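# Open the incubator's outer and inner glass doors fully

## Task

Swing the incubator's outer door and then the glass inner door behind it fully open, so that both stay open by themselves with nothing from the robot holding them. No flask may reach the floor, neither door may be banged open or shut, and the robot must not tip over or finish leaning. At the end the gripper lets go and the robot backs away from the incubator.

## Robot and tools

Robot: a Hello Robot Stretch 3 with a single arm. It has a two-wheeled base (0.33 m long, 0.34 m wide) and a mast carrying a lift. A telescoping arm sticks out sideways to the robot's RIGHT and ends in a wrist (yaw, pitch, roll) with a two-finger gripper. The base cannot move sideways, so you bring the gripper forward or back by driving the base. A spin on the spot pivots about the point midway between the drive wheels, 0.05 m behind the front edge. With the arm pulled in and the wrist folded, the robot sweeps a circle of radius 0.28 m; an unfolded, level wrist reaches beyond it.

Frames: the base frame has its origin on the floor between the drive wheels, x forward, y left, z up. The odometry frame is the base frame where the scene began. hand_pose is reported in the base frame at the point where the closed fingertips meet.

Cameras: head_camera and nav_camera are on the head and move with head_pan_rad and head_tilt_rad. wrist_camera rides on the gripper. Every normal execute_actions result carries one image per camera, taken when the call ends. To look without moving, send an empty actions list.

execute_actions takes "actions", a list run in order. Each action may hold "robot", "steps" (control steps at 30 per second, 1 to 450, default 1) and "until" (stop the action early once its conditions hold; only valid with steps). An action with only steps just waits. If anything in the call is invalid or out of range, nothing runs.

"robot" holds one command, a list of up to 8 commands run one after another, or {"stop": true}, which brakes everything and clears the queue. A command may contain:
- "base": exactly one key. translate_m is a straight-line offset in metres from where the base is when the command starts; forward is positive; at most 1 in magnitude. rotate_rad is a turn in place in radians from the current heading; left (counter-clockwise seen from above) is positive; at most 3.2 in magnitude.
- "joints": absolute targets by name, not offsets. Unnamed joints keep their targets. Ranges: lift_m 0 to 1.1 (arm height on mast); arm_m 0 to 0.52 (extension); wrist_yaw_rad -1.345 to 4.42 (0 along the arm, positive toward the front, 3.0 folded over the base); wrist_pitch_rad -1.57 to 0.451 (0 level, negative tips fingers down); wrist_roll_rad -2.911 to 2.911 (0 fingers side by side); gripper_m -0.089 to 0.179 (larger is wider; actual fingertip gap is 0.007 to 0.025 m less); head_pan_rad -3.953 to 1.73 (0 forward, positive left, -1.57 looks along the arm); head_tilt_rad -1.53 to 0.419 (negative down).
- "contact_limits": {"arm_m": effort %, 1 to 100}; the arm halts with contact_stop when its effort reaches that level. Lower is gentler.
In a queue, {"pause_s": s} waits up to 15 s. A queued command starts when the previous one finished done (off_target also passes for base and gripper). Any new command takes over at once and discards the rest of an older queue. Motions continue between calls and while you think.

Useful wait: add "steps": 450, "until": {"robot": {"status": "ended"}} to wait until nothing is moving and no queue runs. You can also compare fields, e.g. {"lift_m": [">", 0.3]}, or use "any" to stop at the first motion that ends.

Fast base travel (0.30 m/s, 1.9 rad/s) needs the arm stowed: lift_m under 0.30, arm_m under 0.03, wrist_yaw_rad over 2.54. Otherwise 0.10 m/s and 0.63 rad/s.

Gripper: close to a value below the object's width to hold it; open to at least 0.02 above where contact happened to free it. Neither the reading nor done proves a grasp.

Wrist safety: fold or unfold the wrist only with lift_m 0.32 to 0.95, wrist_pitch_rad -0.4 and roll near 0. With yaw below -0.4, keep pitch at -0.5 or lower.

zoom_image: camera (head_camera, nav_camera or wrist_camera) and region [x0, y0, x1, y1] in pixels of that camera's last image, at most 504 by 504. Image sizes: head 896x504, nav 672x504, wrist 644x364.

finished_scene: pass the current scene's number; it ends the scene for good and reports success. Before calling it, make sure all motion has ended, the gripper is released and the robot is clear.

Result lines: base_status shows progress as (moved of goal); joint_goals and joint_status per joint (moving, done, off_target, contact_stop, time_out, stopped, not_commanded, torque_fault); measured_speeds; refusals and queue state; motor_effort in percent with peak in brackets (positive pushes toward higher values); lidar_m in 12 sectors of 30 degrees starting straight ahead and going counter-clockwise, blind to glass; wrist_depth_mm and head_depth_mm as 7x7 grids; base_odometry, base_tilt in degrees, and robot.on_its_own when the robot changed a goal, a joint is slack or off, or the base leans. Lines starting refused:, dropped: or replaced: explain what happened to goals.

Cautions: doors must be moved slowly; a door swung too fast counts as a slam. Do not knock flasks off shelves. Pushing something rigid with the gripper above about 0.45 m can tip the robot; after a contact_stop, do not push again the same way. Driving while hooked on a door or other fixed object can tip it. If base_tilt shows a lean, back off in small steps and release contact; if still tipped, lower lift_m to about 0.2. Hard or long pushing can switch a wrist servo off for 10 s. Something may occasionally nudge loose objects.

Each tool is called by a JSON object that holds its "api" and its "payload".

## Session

{"api": "execute_actions", "payload": {"actions": []}}

Scene clock: 0.00 s.
robot.base_odometry: x=+0.000 y=+0.000 heading=+0.000 (m, m, rad; robot's odometry frame)
robot.turned_by_wheels: +0.000 (rad since the last result)
robot.turned_by_imu: +0.000 (rad since the last result)
robot.base_tilt: forward=+2.1 right=+0.7 (deg)
robot.lidar_m: 1.10 1.09 1.26 2.12 2.92 3.13 2.06 2.65 2.18 1.46 1.65 1.30
robot.head_depth_mm: 1231 1234 1236 1242 1243 1248 1249 / 1193 1196 1207 1205 1208 1212 1215 / 1151 1155 1159 1167 1169 1165 1170 / 1108 1115 1114 1119 1118 1130 1131 / 1073 1074 1076 1080 1084 1086 1087 / 1032 1041 1043 1044 1044 1045 1049 / 999 1005 1009 1012 1013 1013 1017
robot.base_status: not_commanded
robot.joint_positions: lift_m=+0.554 arm_m=+0.002 wrist_yaw_rad=+3.071 wrist_pitch_rad=-0.413 wrist_roll_rad=-0.015 gripper_m=+0.037 head_pan_rad=-0.017 head_tilt_rad=-0.009
robot.joint_goals: lift_m=+0.554 arm_m=+0.002 wrist_yaw_rad=+3.071 wrist_pitch_rad=-0.413 wrist_roll_rad=-0.015 gripper_m=+0.037 head_pan_rad=-0.017 head_tilt_rad=-0.009
robot.joint_status: lift_m=not_commanded arm_m=not_commanded wrist_yaw_rad=not_commanded wrist_pitch_rad=not_commanded wrist_roll_rad=not_commanded gripper_m=not_commanded head_pan_rad=not_commanded head_tilt_rad=not_commanded
robot.measured_speeds: translate_m=+0.000 rotate_rad=+0.000 lift_m=+0.000 arm_m=+0.000 wrist_yaw_rad=+0.000 wrist_pitch_rad=+0.000 wrist_roll_rad=+0.000 head_pan_rad=+0.000 head_tilt_rad=+0.000
robot: refusals=0 queue=idle queue_left=0
robot.motor_effort: left_wheel=+0 right_wheel=+0 lift_m=+21 arm_m=+0 wrist_yaw_rad=+1 wrist_pitch_rad=+6 wrist_roll_rad=+1 gripper_m=+0 head_pan_rad=+0 head_tilt_rad=+1 (%)
robot.hand_pose: x=-0.0054 y=+0.0779 z=+0.5674 quat_wxyz=(+0.169, +0.691, +0.122, +0.692) (m; robot's base frame)
robot.wrist_depth_mm: - - - - - - - / - - - - - - - / - - - - - - - / - - - - - - - / - - - - - - - / 867 859 870 858 - 856 857 / 741 741 713 742 731 716 731
pictures: head_camera (sideways: a quarter turn clockwise sets it upright), nav_camera (sideways: a quarter turn counterclockwise sets it upright), wrist_camera
Images, in order (width x height): head_camera 896x504, nav_camera 672x504, wrist_camera 644x364.

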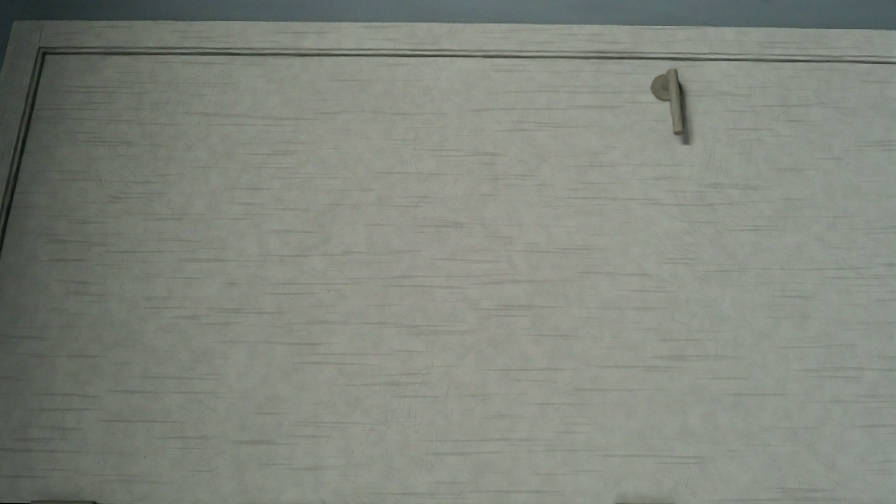

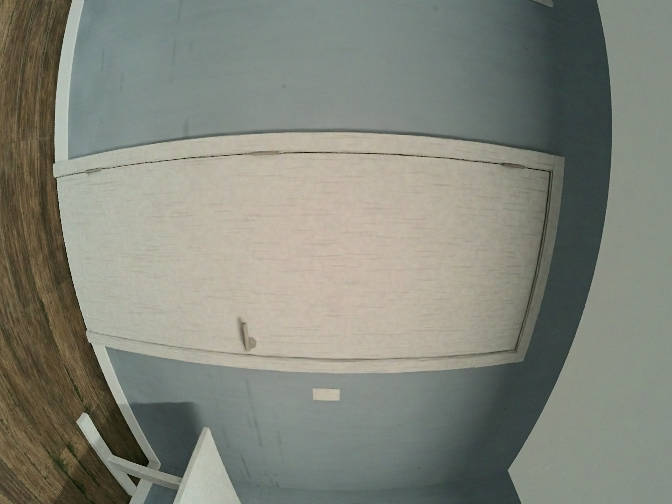

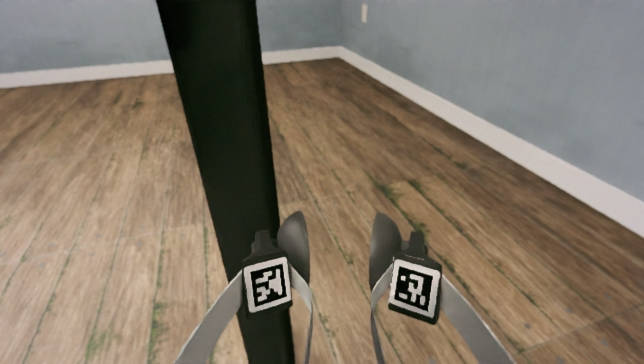

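Same room layout seems likely; incubator behind.

{"api": "execute_actions", "payload": {"actions": [{"robot":{"joints":{"head_pan_rad":-2.8,"head_tilt_rad":-0.35}},"steps":200,"until":{"robot":{"status":"ended"}}}]}}

Scene clock: 2.20 s.
robot.base_odometry: x=+0.000 y=+0.000 heading=+0.000 (m, m, rad; robot's odometry frame)
robot.turned_by_wheels: +0.000 (rad since the last result)
robot.turned_by_imu: +0.000 (rad since the last result)
robot.base_tilt: forward=+2.1 right=+0.8 (deg)
robot.lidar_m: 1.10 1.08 1.26 2.11 2.92 3.15 2.06 2.65 2.18 1.45 1.64 1.30
robot.head_depth_mm: 2313 2470 1951 2064 2308 1912 1524 / 2349 2457 1959 2064 2349 1917 1521 / 2360 2495 2616 2818 2473 1913 1514 / 2363 2501 2661 2852 2547 1907 1512 / 2374 2540 2688 2866 2573 1910 1502 / 2356 2513 2686 2884 2577 1889 1500 / 2412 2529 2692 2883 2569 1902 1496
robot.base_status: not_commanded
robot.joint_positions: lift_m=+0.554 arm_m=+0.002 wrist_yaw_rad=+3.071 wrist_pitch_rad=-0.413 wrist_roll_rad=-0.015 gripper_m=+0.037 head_pan_rad=-2.793 head_tilt_rad=-0.346
robot.joint_goals: lift_m=+0.554 arm_m=+0.002 wrist_yaw_rad=+3.071 wrist_pitch_rad=-0.413 wrist_roll_rad=-0.015 gripper_m=+0.037 head_pan_rad=-2.800 head_tilt_rad=-0.350
robot.joint_status: lift_m=not_commanded arm_m=not_commanded wrist_yaw_rad=not_commanded wrist_pitch_rad=not_commanded wrist_roll_rad=not_commanded gripper_m=not_commanded head_pan_rad=done head_tilt_rad=done
robot.measured_speeds: translate_m=+0.000 rotate_rad=+0.000 lift_m=+0.000 arm_m=+0.000 wrist_yaw_rad=+0.000 wrist_pitch_rad=+0.000 wrist_roll_rad=+0.000 head_pan_rad=+0.000 head_tilt_rad=+0.000
robot: refusals=0 queue=done queue_left=0
robot.motor_effort: left_wheel=+0(1) right_wheel=+0(0) lift_m=+21(20) arm_m=+0(1) wrist_yaw_rad=-1(0) wrist_pitch_rad=+6(6) wrist_roll_rad=+0(0) gripper_m=-1(0) head_pan_rad=-2(32) head_tilt_rad=-2(18) (%)
robot.hand_pose: x=-0.0054 y=+0.0779 z=+0.5674 quat_wxyz=(+0.169, +0.691, +0.122, +0.692) (m; robot's base frame)
robot.wrist_depth_mm: - - - - - - - / - - - - - - - / - - - - - - - / - - - - - - - / - - - - - - - / 878 858 875 837 - 842 834 / 757 746 725 737 725 738 724
pictures: head_camera (sideways: a quarter turn clockwise sets it upright), nav_camera (sideways: a quarter turn counterclockwise sets it upright), wrist_camera
Images, in order (width x height): head_camera 896x504, nav_camera 672x504, wrist_camera 644x364.

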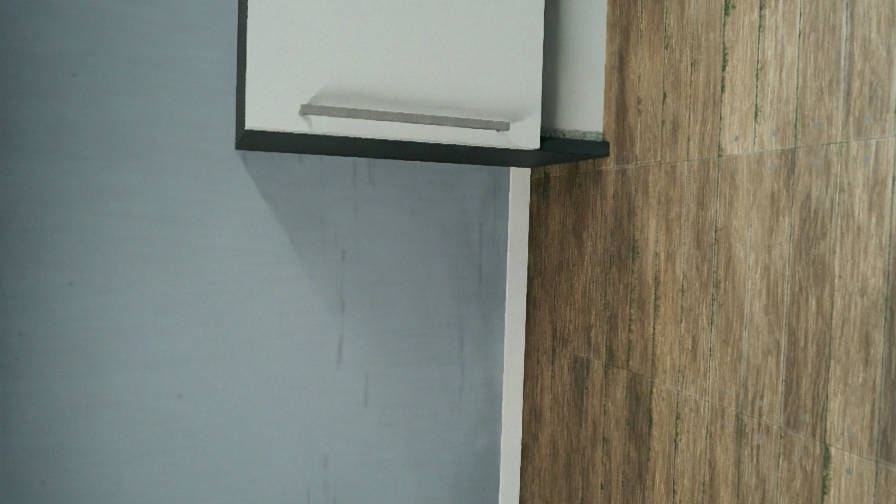

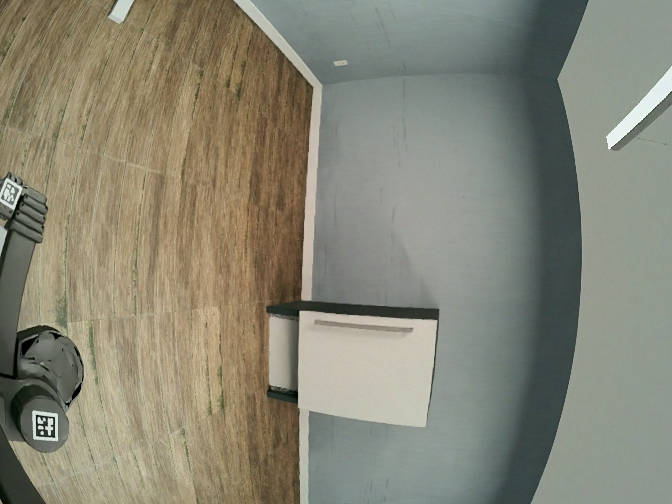

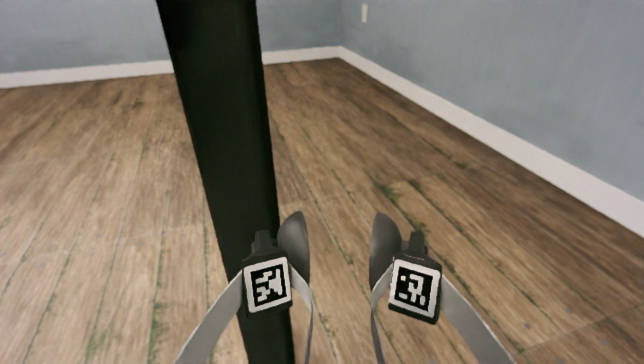

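{"api": "execute_actions", "payload": {"actions": [{"robot": [{"joints": {"lift_m": 0.25}}, {"base": {"rotate_rad": -2.88}}, {"base": {"translate_m": 0.62}}, {"base": {"translate_m": 0.62}}, {"base": {"rotate_rad": 1.31}, "joints": {"head_pan_rad": -1.57, "head_tilt_rad": -0.6}}, {"joints": {"lift_m": 0.5}}, {"joints": {"wrist_yaw_rad": 0.0}}, {"joints": {"wrist_pitch_rad": 0.0, "gripper_m": 0.1}}], "steps": 450, "until": {"robot": {"queue": ["!=", "running"]}}}, {"steps": 300, "until": {"robot": {"queue": ["!=", "running"]}}}]}}

Scene clock: 26.53 s.
robot.base_odometry: x=-1.198 y=-0.321 heading=-1.570 (m, m, rad; robot's odometry frame)
robot.turned_by_wheels: -1.570 (rad since the last result)
robot.turned_by_imu: -1.552 (rad since the last result)
robot.base_tilt: forward=+2.1 right=+0.7 (deg)
robot.lidar_m: 1.88 1.62 1.62 2.33 2.32 2.68 2.89 2.89 1.01 0.84 1.41 1.61
robot.head_depth_mm: 1180 777 878 1010 1190 1510 1271 / 1138 754 847 965 1130 1469 1277 / 1110 728 789 916 1071 1428 1276 / 1082 722 807 897 1024 1370 1268 / 1082 993 1154 1369 1673 1489 1268 / 1181 1310 1441 1634 1773 1489 1254 / 1162 1265 1407 1563 1713 1492 1256
robot.base_status: done (rotate_rad +1.3099 of +1.3100)
robot.joint_positions: lift_m=+0.500 arm_m=+0.002 wrist_yaw_rad=+0.002 wrist_pitch_rad=-0.028 wrist_roll_rad=-0.015 gripper_m=+0.100 head_pan_rad=-1.577 head_tilt_rad=-0.593
robot.joint_goals: lift_m=+0.500 arm_m=+0.002 wrist_yaw_rad=+0.000 wrist_pitch_rad=+0.000 wrist_roll_rad=-0.015 gripper_m=+0.100 head_pan_rad=-1.570 head_tilt_rad=-0.600
robot.joint_status: lift_m=done arm_m=not_commanded wrist_yaw_rad=done wrist_pitch_rad=done wrist_roll_rad=not_commanded gripper_m=done head_pan_rad=done head_tilt_rad=done
robot.measured_speeds: translate_m=+0.000 rotate_rad=+0.000 lift_m=+0.000 arm_m=+0.000 wrist_yaw_rad=+0.000 wrist_pitch_rad=+0.000 wrist_roll_rad=+0.000 head_pan_rad=+0.000 head_tilt_rad=+0.000
robot: refusals=0 queue=done queue_left=0
robot.motor_effort: left_wheel=-1(7) right_wheel=+3(13) lift_m=+24(24) arm_m=+0(0) wrist_yaw_rad=-2(4) wrist_pitch_rad=+14(14) wrist_roll_rad=+0(0) gripper_m=+0(80) head_pan_rad=+3(36) head_tilt_rad=-3(18) (%)
robot.hand_pose: x=-0.0210 y=-0.4021 z=+0.6073 quat_wxyz=(+0.713, +0.011, -0.701, -0.009) (m; robot's base frame)
robot.wrist_depth_mm: 975 - - 533 529 566 615 / 982 - - 548 541 587 634 / - - - 567 557 609 660 / - - - 571 587 634 677 / - - - 601 597 657 703 / - - - 631 620 694 837 / - - - 763 796 848 -
pictures: head_camera (sideways: a quarter turn clockwise sets it upright), nav_camera (sideways: a quarter turn counterclockwise sets it upright), wrist_camera
Images, in order (width x height): head_camera 896x504, nav_camera 672x504, wrist_camera 644x364.

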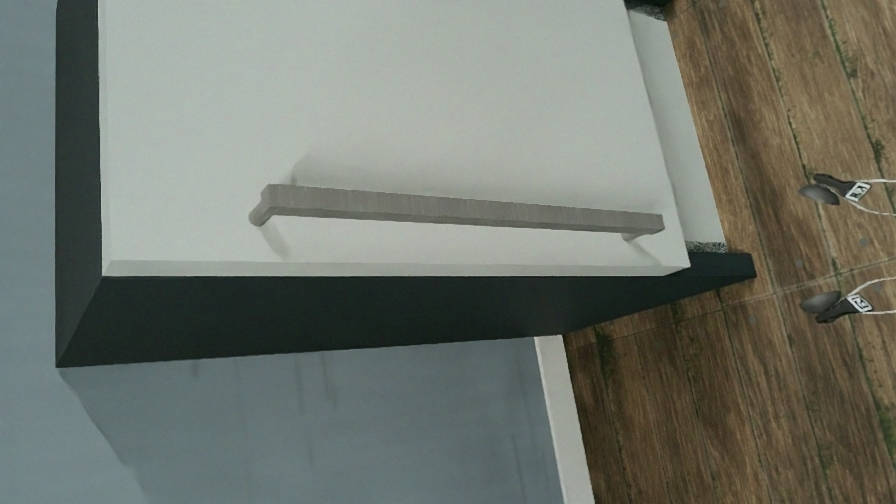

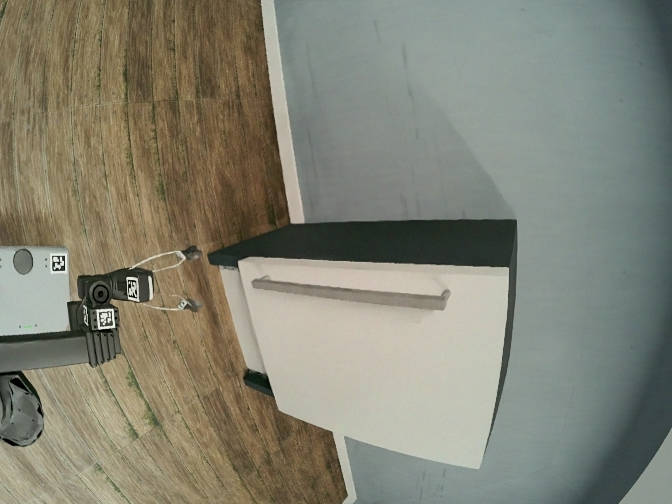

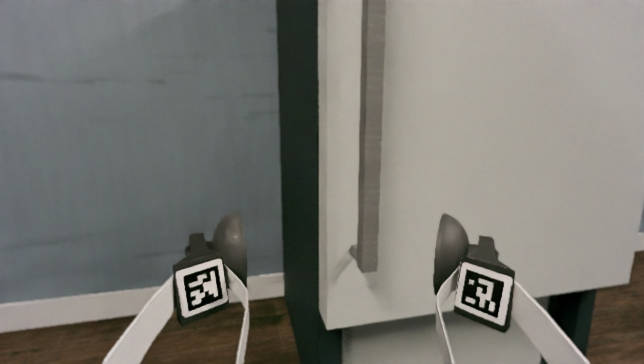

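{"api": "execute_actions", "payload": {"actions": [{"robot": [{"base": {"rotate_rad": 0.74}}, {"base": {"translate_m": -0.31}}, {"base": {"rotate_rad": -0.46}},{"joints":{"arm_m":0.12,"lift_m":0.48}}], "steps": 450, "until": {"robot": {"queue": ["!=", "running"]}}}]}}

Scene clock: 37.47 s.
robot.base_odometry: x=-1.407 y=-0.092 heading=-1.290 (m, m, rad; robot's odometry frame)
robot.turned_by_wheels: +0.280 (rad since the last result)
robot.turned_by_imu: +0.275 (rad since the last result)
robot.base_tilt: forward=+2.1 right=+0.7 (deg)
robot.lidar_m: 2.16 1.92 2.57 2.47 2.57 2.71 2.60 1.83 0.75 0.67 1.32 1.78
robot.head_depth_mm: 1045 550 606 685 788 927 1245 / 1042 551 603 682 786 922 1245 / 1046 547 603 680 784 909 1242 / 1038 539 592 655 766 896 1225 / 1056 547 612 702 1654 1437 1241 / 1076 1191 1329 1495 1681 1497 1262 / 1084 1188 1325 1502 1675 1489 1261
robot.base_status: done (rotate_rad -0.4599 of -0.4600)
robot.joint_positions: lift_m=+0.480 arm_m=+0.120 wrist_yaw_rad=+0.001 wrist_pitch_rad=-0.026 wrist_roll_rad=-0.015 gripper_m=+0.100 head_pan_rad=-1.577 head_tilt_rad=-0.593
robot.joint_goals: lift_m=+0.480 arm_m=+0.120 wrist_yaw_rad=+0.000 wrist_pitch_rad=+0.000 wrist_roll_rad=-0.015 gripper_m=+0.100 head_pan_rad=-1.570 head_tilt_rad=-0.600
robot.joint_status: lift_m=done arm_m=done wrist_yaw_rad=done wrist_pitch_rad=done wrist_roll_rad=not_commanded gripper_m=done head_pan_rad=done head_tilt_rad=done
robot.measured_speeds: translate_m=+0.000 rotate_rad=+0.000 lift_m=+0.000 arm_m=+0.000 wrist_yaw_rad=+0.000 wrist_pitch_rad=+0.000 wrist_roll_rad=+0.000 head_pan_rad=+0.000 head_tilt_rad=+0.000
robot: refusals=0 queue=done queue_left=0
robot.motor_effort: left_wheel=+1(5) right_wheel=-3(8) lift_m=+17(25) arm_m=+3(3) wrist_yaw_rad=-1(2) wrist_pitch_rad=+13(14) wrist_roll_rad=+0(0) gripper_m=-1(0) head_pan_rad=+3(3) head_tilt_rad=-4(4) (%)
robot.hand_pose: x=-0.0213 y=-0.5202 z=+0.5881 quat_wxyz=(+0.713, +0.010, -0.701, -0.009) (m; robot's base frame)
robot.wrist_depth_mm: 871 886 233 229 229 226 223 / 904 925 241 235 234 231 229 / 938 913 249 242 241 240 236 / 972 956 255 249 248 246 243 / 996 - 264 258 256 252 250 / - - 268 265 264 259 257 / - - 917 275 274 271 266
pictures: head_camera (sideways: a quarter turn clockwise sets it upright), nav_camera (sideways: a quarter turn counterclockwise sets it upright), wrist_camera
Images, in order (width x height): head_camera 896x504, nav_camera 672x504, wrist_camera 644x364.

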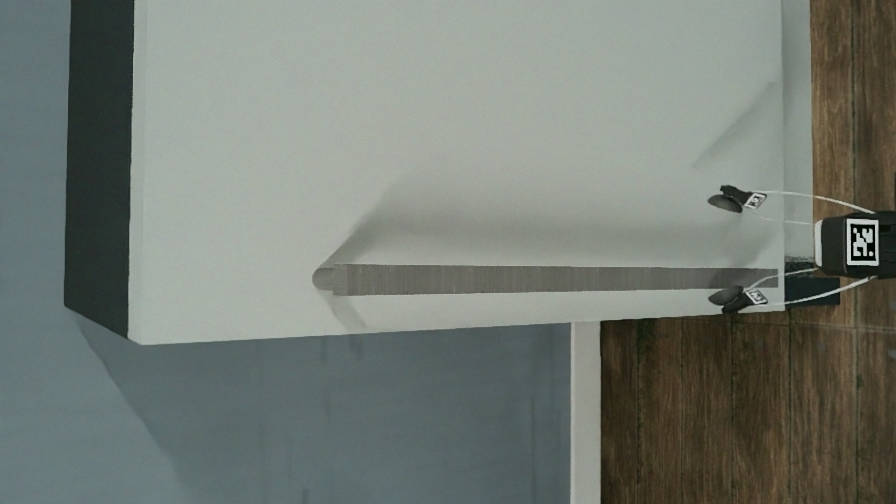

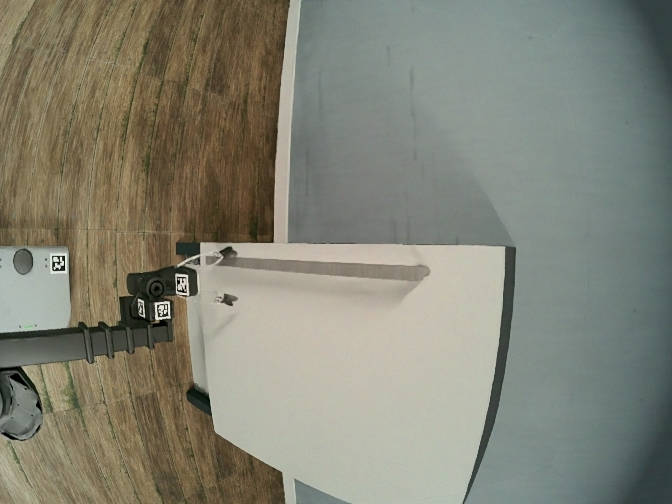

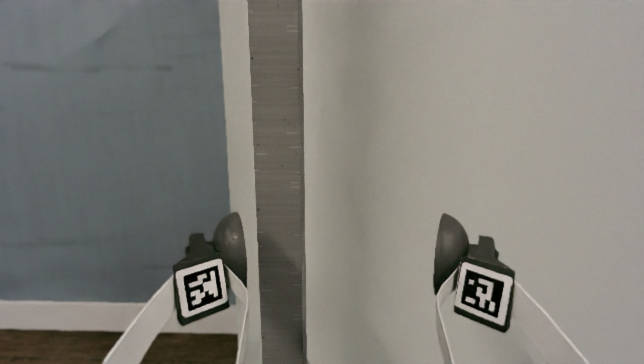

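{"api": "execute_actions", "payload": {"actions": [{"robot": [{"joints":{"arm_m":0.0}},{"base": {"rotate_rad": 0.5}}, {"base": {"translate_m": 0.2}}, {"base": {"rotate_rad": -0.5}},{"base": {"translate_m": -0.135},"joints":{"arm_m":0.2}}], "steps": 450, "until": {"robot": {"queue": ["!=", "running"]}}}]}}

Scene clock: 49.17 s.
robot.base_odometry: x=-1.304 y=-0.104 heading=-1.290 (m, m, rad; robot's odometry frame)
robot.turned_by_wheels: +0.000 (rad since the last result)
robot.turned_by_imu: -0.001 (rad since the last result)
robot.base_tilt: forward=+2.1 right=+0.7 (deg)
robot.lidar_m: 2.11 1.84 2.47 2.37 2.48 2.75 2.65 1.97 0.85 0.76 1.42 1.93
robot.head_depth_mm: 1124 636 709 802 923 1093 1272 / 1128 635 709 799 918 1085 1299 / 1103 633 707 797 919 1085 - / 1083 633 683 784 879 1046 - / 1167 1291 1430 1622 1788 1486 1268 / 1167 1290 1438 1614 1757 1502 1262 / 1161 1281 1433 1611 1761 1492 1260
robot.base_status: done (translate_m -0.1350 of -0.1350)
robot.joint_positions: lift_m=+0.480 arm_m=+0.200 wrist_yaw_rad=+0.000 wrist_pitch_rad=-0.026 wrist_roll_rad=-0.015 gripper_m=+0.100 head_pan_rad=-1.577 head_tilt_rad=-0.593
robot.joint_goals: lift_m=+0.480 arm_m=+0.200 wrist_yaw_rad=+0.000 wrist_pitch_rad=+0.000 wrist_roll_rad=-0.015 gripper_m=+0.100 head_pan_rad=-1.570 head_tilt_rad=-0.600
robot.joint_status: lift_m=done arm_m=done wrist_yaw_rad=done wrist_pitch_rad=done wrist_roll_rad=not_commanded gripper_m=done head_pan_rad=done head_tilt_rad=done
robot.measured_speeds: translate_m=+0.000 rotate_rad=+0.000 lift_m=+0.000 arm_m=+0.000 wrist_yaw_rad=+0.000 wrist_pitch_rad=+0.000 wrist_roll_rad=+0.000 head_pan_rad=+0.000 head_tilt_rad=+0.000
robot: refusals=0 queue=done queue_left=0
robot.motor_effort: left_wheel=+1(6) right_wheel=-3(7) lift_m=+17(17) arm_m=+3(3) wrist_yaw_rad=+0(1) wrist_pitch_rad=+13(13) wrist_roll_rad=+0(1) gripper_m=+0(0) head_pan_rad=+3(3) head_tilt_rad=-3(3) (%)
robot.hand_pose: x=-0.0213 y=-0.6002 z=+0.5882 quat_wxyz=(+0.713, +0.010, -0.701, -0.009) (m; robot's base frame)
robot.wrist_depth_mm: 897 888 891 243 241 240 238 / 931 925 917 250 250 247 244 / 964 935 942 258 257 253 252 / 997 986 966 264 265 262 259 / - - - 273 273 269 267 / - - - 282 280 277 275 / - - - 291 292 290 284
pictures: head_camera (sideways: a quarter turn clockwise sets it upright), nav_camera (sideways: a quarter turn counterclockwise sets it upright), wrist_camera
Images, in order (width x height): head_camera 896x504, nav_camera 672x504, wrist_camera 644x364.

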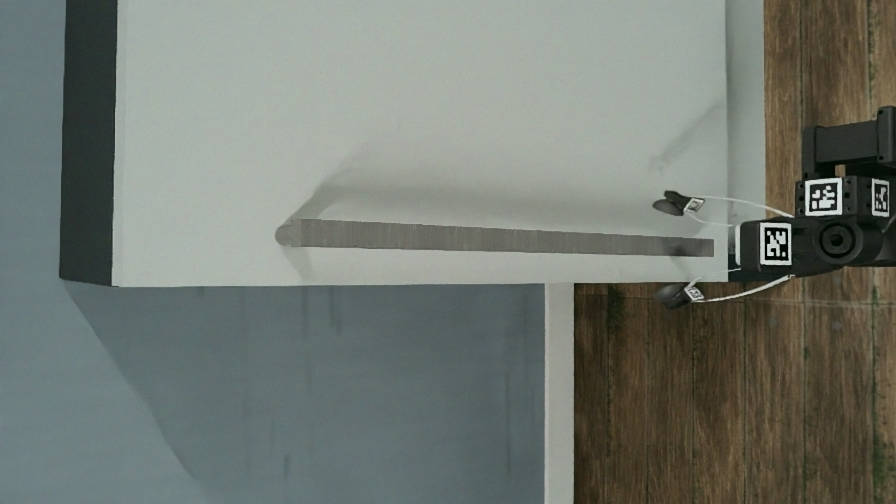

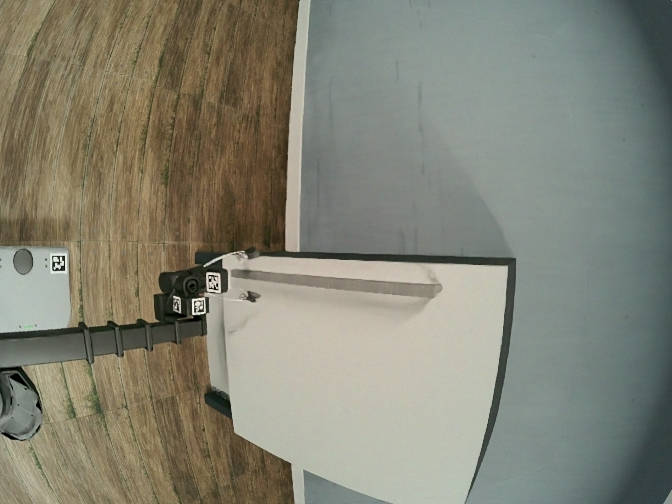

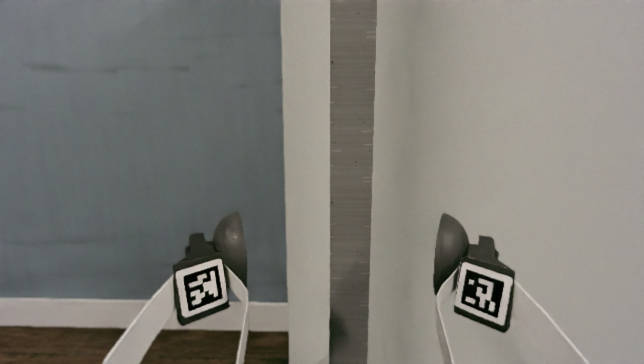

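{"api": "execute_actions", "payload": {"actions": [{"robot": [{"joints":{"lift_m":0.52}},{"joints":{"arm_m":0.262}},{"joints":{"gripper_m":-0.03}},{"joints": {"arm_m": 0.18}, "contact_limits": {"arm_m": 24}},{"joints": {"arm_m": 0.09,"wrist_yaw_rad":-0.15}, "contact_limits": {"arm_m": 24}},{"joints": {"arm_m": 0.0,"wrist_yaw_rad":-0.35}, "contact_limits": {"arm_m": 24}}], "steps": 450, "until": {"robot": {"queue": ["!=", "running"]}}}]}}

Scene clock: 58.23 s.
robot.base_odometry: x=-1.304 y=-0.104 heading=-1.291 (m, m, rad; robot's odometry frame)
robot.turned_by_wheels: -0.001 (rad since the last result)
robot.turned_by_imu: -0.003 (rad since the last result)
robot.base_tilt: forward=+2.0 right=+0.8 (deg)
robot.lidar_m: 2.11 1.85 2.47 2.37 2.47 2.75 2.65 1.99 0.85 0.77 1.41 1.92
robot.head_depth_mm: 1122 494 545 626 736 894 1239 / 1125 480 523 595 699 840 1214 / 1088 464 504 532 601 701 957 / 1061 485 519 586 669 784 960 / 1162 1280 1441 1619 1762 1502 1269 / 1167 1284 1434 1624 1783 1492 1261 / 1162 1281 1433 1609 1759 1486 1261
robot.base_status: done (translate_m -0.1351 of -0.1350)
robot.joint_positions: lift_m=+0.520 arm_m=+0.091 wrist_yaw_rad=-0.206 wrist_pitch_rad=-0.026 wrist_roll_rad=-0.015 gripper_m=-0.017 head_pan_rad=-1.577 head_tilt_rad=-0.594
robot.joint_goals: lift_m=+0.520 arm_m=+0.090 wrist_yaw_rad=-0.150 wrist_pitch_rad=+0.000 wrist_roll_rad=-0.015 gripper_m=-0.018 head_pan_rad=-1.570 head_tilt_rad=-0.600
robot.joint_status: lift_m=done arm_m=done wrist_yaw_rad=off_target wrist_pitch_rad=done wrist_roll_rad=not_commanded gripper_m=done head_pan_rad=done head_tilt_rad=done
robot.measured_speeds: translate_m=+0.000 rotate_rad=+0.000 lift_m=+0.000 arm_m=+0.000 wrist_yaw_rad=+0.000 wrist_pitch_rad=+0.000 wrist_roll_rad=+0.000 head_pan_rad=+0.000 head_tilt_rad=+0.000
robot: refusals=0 queue=dropped queue_left=0
robot.on_its_own: gripper_m is held at -0.018, not at your -0.030, by its stall guard, which is not easing now; right_wheel is at rest, and its effort (+33) is outside its rest range (-18 to +18); wrist_yaw_rad is at rest, and its effort (+53) is outside its rest range (-12 to +12)
robot.motor_effort: left_wheel=-7(9) right_wheel=+33(36) lift_m=+24(26) arm_m=-4(4) wrist_yaw_rad=+53(53) wrist_pitch_rad=+13(15) wrist_roll_rad=+1(0) gripper_m=-27(98) head_pan_rad=+3(3) head_tilt_rad=-3(3) (%)
robot.contact_limits: arm_m 24 (drawing in: default 15, maximum 24; extending or still: default 21, maximum 34)
robot.hand_pose: x=-0.0737 y=-0.4857 z=+0.6277 quat_wxyz=(+0.708, -0.063, -0.699, -0.083) (m; robot's base frame)
robot.wrist_depth_mm: 885 908 162 169 121 240 289 / 897 921 167 173 211 251 305 / 926 975 172 178 218 261 321 / 941 973 177 183 226 272 338 / 979 - 184 136 137 285 358 / - - 205 132 135 302 379 / - - 200 202 254 320 399
pictures: head_camera (sideways: a quarter turn clockwise sets it upright), nav_camera (sideways: a quarter turn counterclockwise sets it upright), wrist_camera
dropped: robot: command 4 of its queue: wrist_yaw_rad: off_target
Images, in order (width x height): head_camera 896x504, nav_camera 672x504, wrist_camera 644x364.

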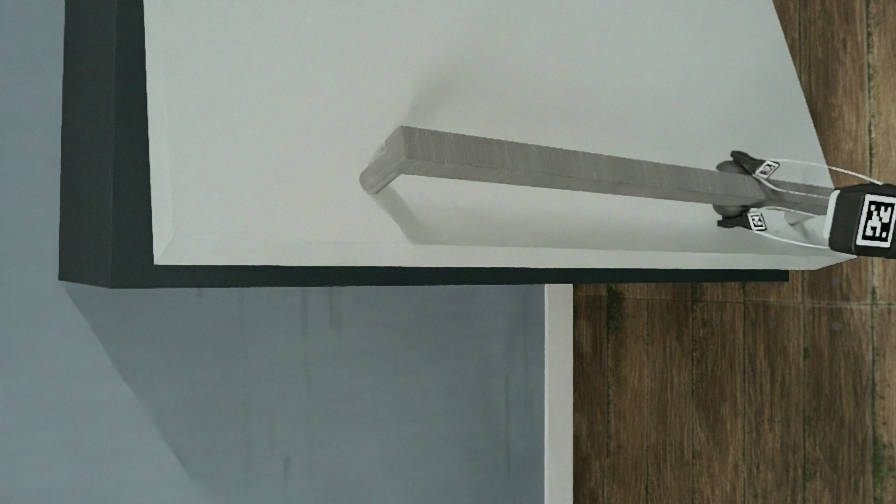

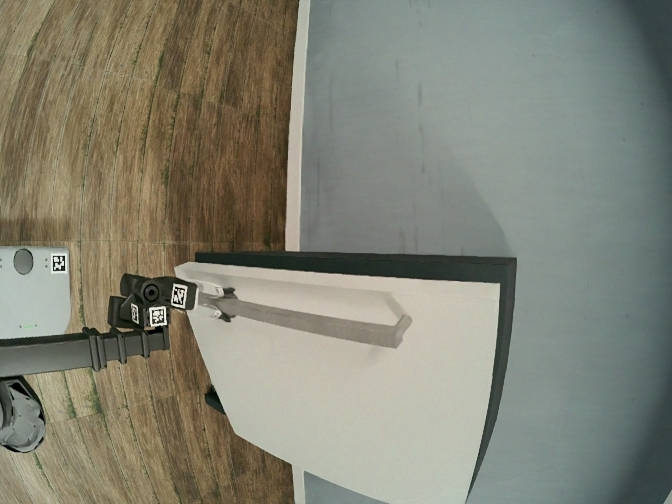

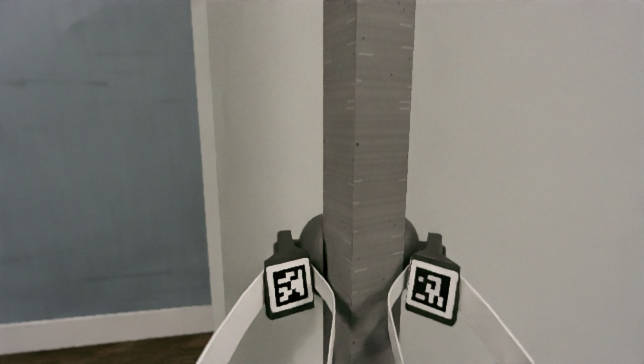

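{"api": "execute_actions", "payload": {"actions": [{"robot": {"joints":{"arm_m":0.065,"wrist_yaw_rad":-0.3}, "contact_limits": {"arm_m": 24}},"steps":40},{"robot": {"joints":{"gripper_m":0.11}},"steps":45},{"robot": [{"joints":{"arm_m":0.0}},{"base":{"translate_m":0.12},"joints":{"gripper_m":0.0,"wrist_yaw_rad":0.0}}], "steps": 300, "until": {"robot": {"queue": ["!=", "running"]}}}]}}

Scene clock: 65.77 s.
robot.base_odometry: x=-1.270 y=-0.220 heading=-1.290 (m, m, rad; robot's odometry frame)
robot.turned_by_wheels: +0.001 (rad since the last result)
robot.turned_by_imu: +0.000 (rad since the last result)
robot.base_tilt: forward=+2.0 right=+0.8 (deg)
robot.lidar_m: 2.00 1.74 2.46 2.36 2.47 2.88 2.77 1.10 0.85 0.77 1.41 1.92
robot.head_depth_mm: 1124 447 481 543 594 692 1190 / 1121 694 749 574 641 731 862 / 1125 785 800 923 1050 1149 1213 / 1166 1298 1441 1603 1747 1466 1247 / 1167 1292 1428 1625 1774 1491 1268 / 1161 1278 1426 1609 1763 1491 1262 / 1163 1282 1424 1607 1750 1486 1257
robot.base_status: done (translate_m +0.1200 of +0.1200)
robot.joint_positions: lift_m=+0.520 arm_m=+0.002 wrist_yaw_rad=-0.001 wrist_pitch_rad=-0.026 wrist_roll_rad=-0.016 gripper_m=+0.000 head_pan_rad=-1.577 head_tilt_rad=-0.594
robot.joint_goals: lift_m=+0.520 arm_m=+0.000 wrist_yaw_rad=+0.000 wrist_pitch_rad=+0.000 wrist_roll_rad=-0.016 gripper_m=+0.000 head_pan_rad=-1.570 head_tilt_rad=-0.600
robot.joint_status: lift_m=done arm_m=done wrist_yaw_rad=done wrist_pitch_rad=done wrist_roll_rad=not_commanded gripper_m=done head_pan_rad=done head_tilt_rad=done
robot.measured_speeds: translate_m=+0.000 rotate_rad=+0.000 lift_m=+0.000 arm_m=+0.000 wrist_yaw_rad=+0.000 wrist_pitch_rad=+0.000 wrist_roll_rad=+0.000 head_pan_rad=+0.000 head_tilt_rad=+0.000
robot: refusals=0 queue=done queue_left=0
robot.motor_effort: left_wheel=+0(6) right_wheel=-1(33) lift_m=+24(24) arm_m=-2(4) wrist_yaw_rad=+1(52) wrist_pitch_rad=+13(13) wrist_roll_rad=+0(0) gripper_m=-2(82) head_pan_rad=+3(3) head_tilt_rad=-2(3) (%)
robot.hand_pose: x=-0.0218 y=-0.4023 z=+0.6277 quat_wxyz=(+0.713, +0.009, -0.701, -0.010) (m; robot's base frame)
robot.wrist_depth_mm: - - - - 527 234 237 / - - - - 508 236 242 / - - - - 563 240 249 / - - - - 534 252 257 / - - - - 594 257 262 / - - - - 624 265 220 / - - - - 581 274 221
pictures: head_camera (sideways: a quarter turn clockwise sets it upright), nav_camera (sideways: a quarter turn counterclockwise sets it upright), wrist_camera
Images, in order (width x height): head_camera 896x504, nav_camera 672x504, wrist_camera 644x364.

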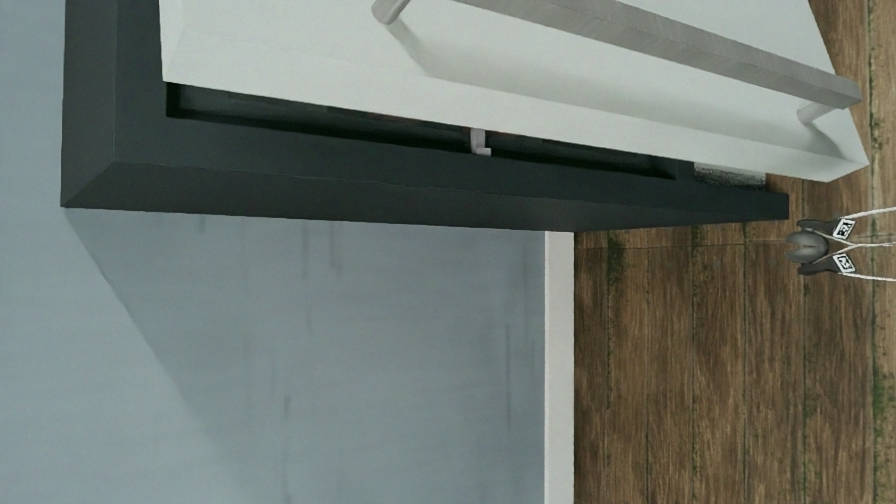

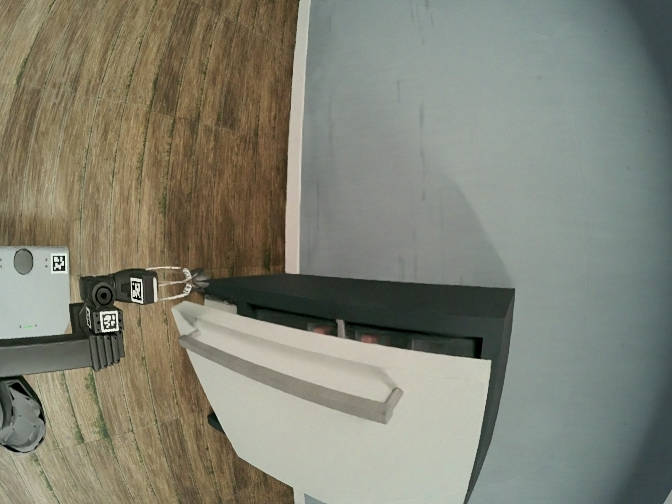

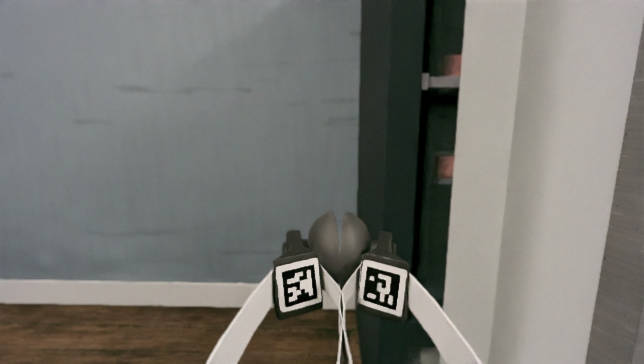

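{"api": "execute_actions", "payload": {"actions": [{"robot": [{"base":{"translate_m":0.36}},{"base":{"rotate_rad":-1.57},"joints":{"head_pan_rad":-0.9,"head_tilt_rad":-0.7}},{"base":{"translate_m":0.5}}], "steps": 450, "until": {"robot": {"queue": ["!=", "running"]}}}]}}

Scene clock: 82.23 s.
robot.base_odometry: x=-1.651 y=-0.705 heading=-2.860 (m, m, rad; robot's odometry frame)
robot.turned_by_wheels: -1.570 (rad since the last result)
robot.turned_by_imu: -1.556 (rad since the last result)
robot.base_tilt: forward=+2.1 right=+0.7 (deg)
robot.lidar_m: 0.87 0.89 1.21 1.64 1.70 1.77 2.88 2.99 3.23 1.15 0.52 0.63
robot.head_depth_mm: 573 1010 1142 1318 1325 924 893 / 487 852 994 1178 1246 1410 1218 / 457 478 545 634 799 1103 1212 / 490 516 586 674 796 973 1166 / 514 561 644 751 908 1148 1205 / 557 617 716 854 1063 1334 1207 / 601 682 803 982 1255 1374 1207
robot.base_status: done (translate_m +0.5000 of +0.5000)
robot.joint_positions: lift_m=+0.520 arm_m=+0.002 wrist_yaw_rad=-0.001 wrist_pitch_rad=-0.026 wrist_roll_rad=-0.016 gripper_m=+0.000 head_pan_rad=-0.907 head_tilt_rad=-0.691
robot.joint_goals: lift_m=+0.520 arm_m=+0.000 wrist_yaw_rad=+0.000 wrist_pitch_rad=+0.000 wrist_roll_rad=-0.016 gripper_m=+0.000 head_pan_rad=-0.900 head_tilt_rad=-0.700
robot.joint_status: lift_m=done arm_m=done wrist_yaw_rad=done wrist_pitch_rad=done wrist_roll_rad=not_commanded gripper_m=done head_pan_rad=done head_tilt_rad=done
robot.measured_speeds: translate_m=+0.000 rotate_rad=+0.000 lift_m=+0.000 arm_m=+0.000 wrist_yaw_rad=+0.000 wrist_pitch_rad=+0.000 wrist_roll_rad=+0.000 head_pan_rad=+0.000 head_tilt_rad=+0.000
robot: refusals=0 queue=done queue_left=0
robot.motor_effort: left_wheel=+0(3) right_wheel=-3(7) lift_m=+24(23) arm_m=-2(2) wrist_yaw_rad=+0(2) wrist_pitch_rad=+13(13) wrist_roll_rad=+1(0) gripper_m=-2(3) head_pan_rad=+3(32) head_tilt_rad=-3(13) (%)
robot.hand_pose: x=-0.0217 y=-0.4023 z=+0.6277 quat_wxyz=(+0.713, +0.009, -0.701, -0.010) (m; robot's base frame)
robot.wrist_depth_mm: 784 808 791 235 - - - / 544 729 815 244 - - - / 853 849 853 252 - - - / 467 756 863 258 - - - / 825 900 843 259 - - - / 620 651 799 - - - - / 462 520 771 284 - - -
pictures: head_camera (sideways: a quarter turn clockwise sets it upright), nav_camera (sideways: a quarter turn counterclockwise sets it upright), wrist_camera
Images, in order (width x height): head_camera 896x504, nav_camera 672x504, wrist_camera 644x364.

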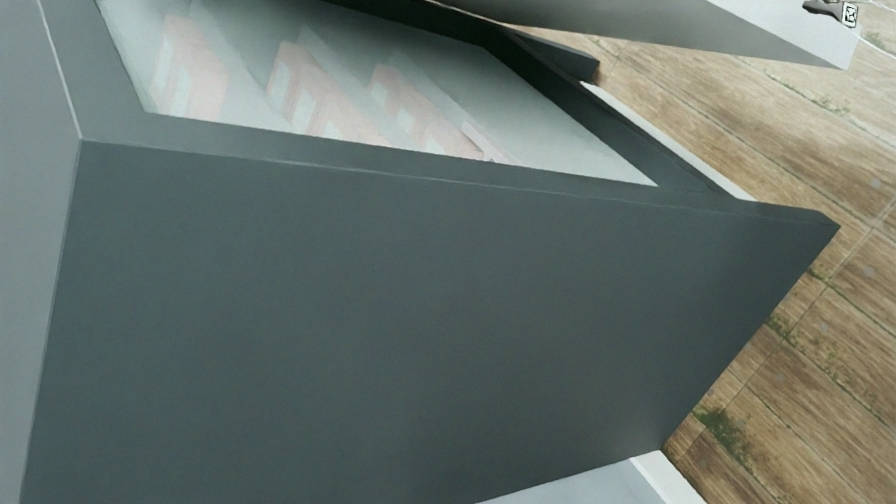

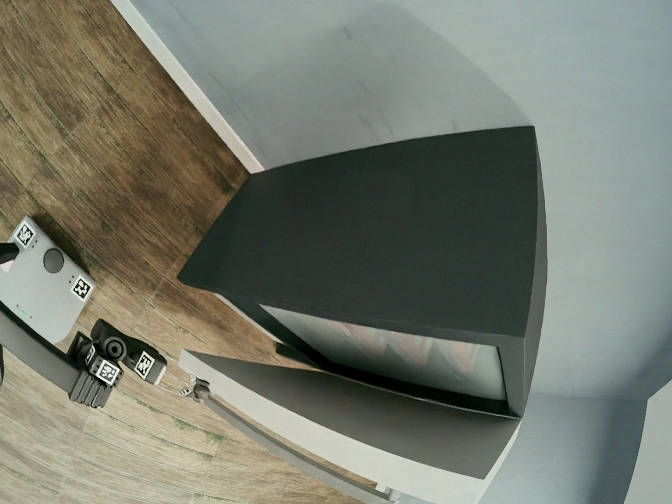

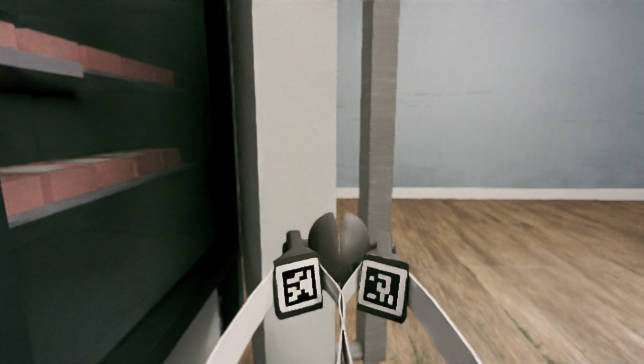

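{"api": "execute_actions", "payload": {"actions": [{"robot": [{"base":{"translate_m":0.13}},{"joints":{"arm_m":0.2},"contact_limits":{"arm_m":18}}], "steps": 300, "until": {"robot": {"queue": ["!=", "running"]}}}]}}

Scene clock: 87.60 s.
robot.base_odometry: x=-1.776 y=-0.741 heading=-2.860 (m, m, rad; robot's odometry frame)
robot.turned_by_wheels: +0.000 (rad since the last result)
robot.turned_by_imu: -0.001 (rad since the last result)
robot.base_tilt: forward=+2.1 right=+0.8 (deg)
robot.lidar_m: 0.73 0.76 1.03 1.64 1.70 1.87 3.01 3.13 3.27 0.73 0.47 0.63
robot.head_depth_mm: 467 413 458 519 1158 1378 1239 / 461 443 493 556 635 781 1193 / 456 475 534 609 705 840 1045 / 489 514 583 673 791 971 1159 / 512 559 640 750 906 1141 1209 / 556 612 712 849 1057 1333 1210 / 598 677 803 952 1113 1267 1201
robot.base_status: done (translate_m +0.1300 of +0.1300)
robot.joint_positions: lift_m=+0.520 arm_m=+0.200 wrist_yaw_rad=-0.001 wrist_pitch_rad=-0.026 wrist_roll_rad=-0.016 gripper_m=+0.000 head_pan_rad=-0.907 head_tilt_rad=-0.691
robot.joint_goals: lift_m=+0.520 arm_m=+0.200 wrist_yaw_rad=+0.000 wrist_pitch_rad=+0.000 wrist_roll_rad=-0.016 gripper_m=+0.000 head_pan_rad=-0.900 head_tilt_rad=-0.700
robot.joint_status: lift_m=done arm_m=done wrist_yaw_rad=done wrist_pitch_rad=done wrist_roll_rad=not_commanded gripper_m=done head_pan_rad=done head_tilt_rad=done
robot.measured_speeds: translate_m=+0.000 rotate_rad=+0.000 lift_m=+0.000 arm_m=+0.000 wrist_yaw_rad=+0.000 wrist_pitch_rad=+0.000 wrist_roll_rad=+0.000 head_pan_rad=+0.000 head_tilt_rad=+0.000
robot: refusals=0 queue=done queue_left=0
robot.motor_effort: left_wheel=+0(4) right_wheel=-3(6) lift_m=+24(25) arm_m=+3(4) wrist_yaw_rad=+0(1) wrist_pitch_rad=+13(13) wrist_roll_rad=+0(1) gripper_m=-2(2) head_pan_rad=+3(3) head_tilt_rad=-4(3) (%)
robot.contact_limits: arm_m 18 (drawing in: default 15, maximum 24; extending or still: default 21, maximum 34)
robot.hand_pose: x=-0.0216 y=-0.6002 z=+0.6277 quat_wxyz=(+0.713, +0.009, -0.701, -0.010) (m; robot's base frame)
robot.wrist_depth_mm: 311 605 620 277 144 97 73 / 556 552 628 286 146 98 74 / 650 662 655 294 148 99 74 / 382 463 667 303 151 100 75 / 300 691 691 404 148 101 76 / 598 614 654 - 135 102 76 / 470 467 558 335 171 103 77
pictures: head_camera (sideways: a quarter turn clockwise sets it upright), nav_camera (sideways: a quarter turn counterclockwise sets it upright), wrist_camera
Images, in order (width x height): head_camera 896x504, nav_camera 672x504, wrist_camera 644x364.

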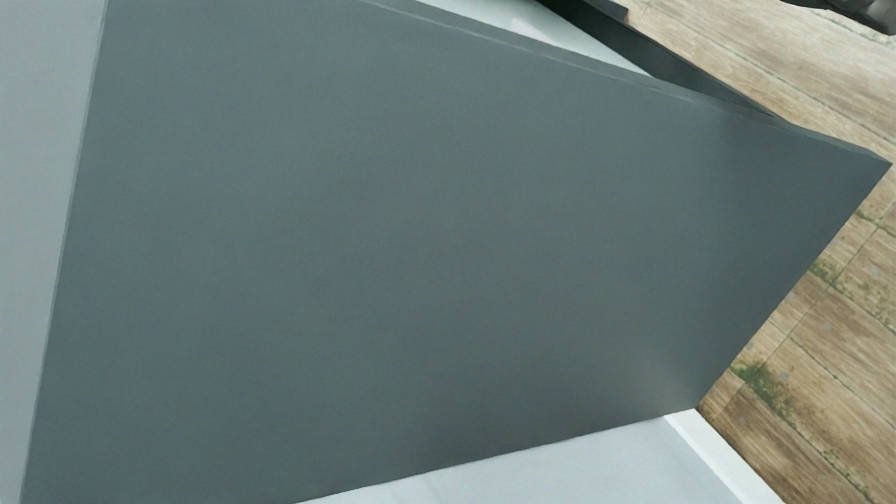

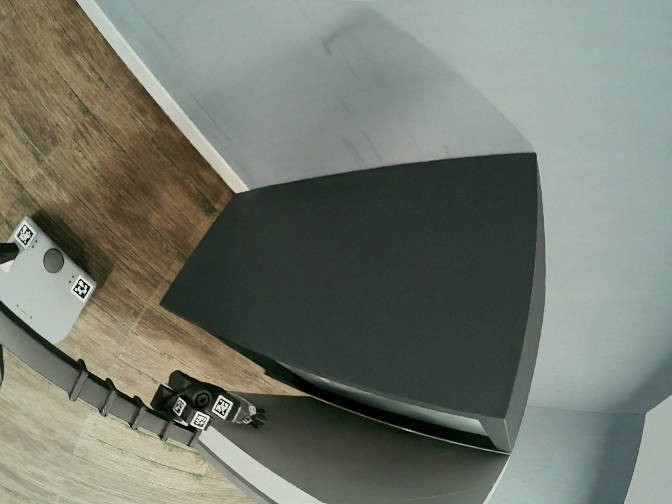

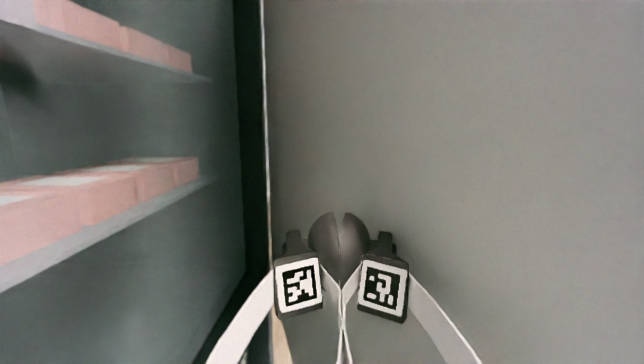

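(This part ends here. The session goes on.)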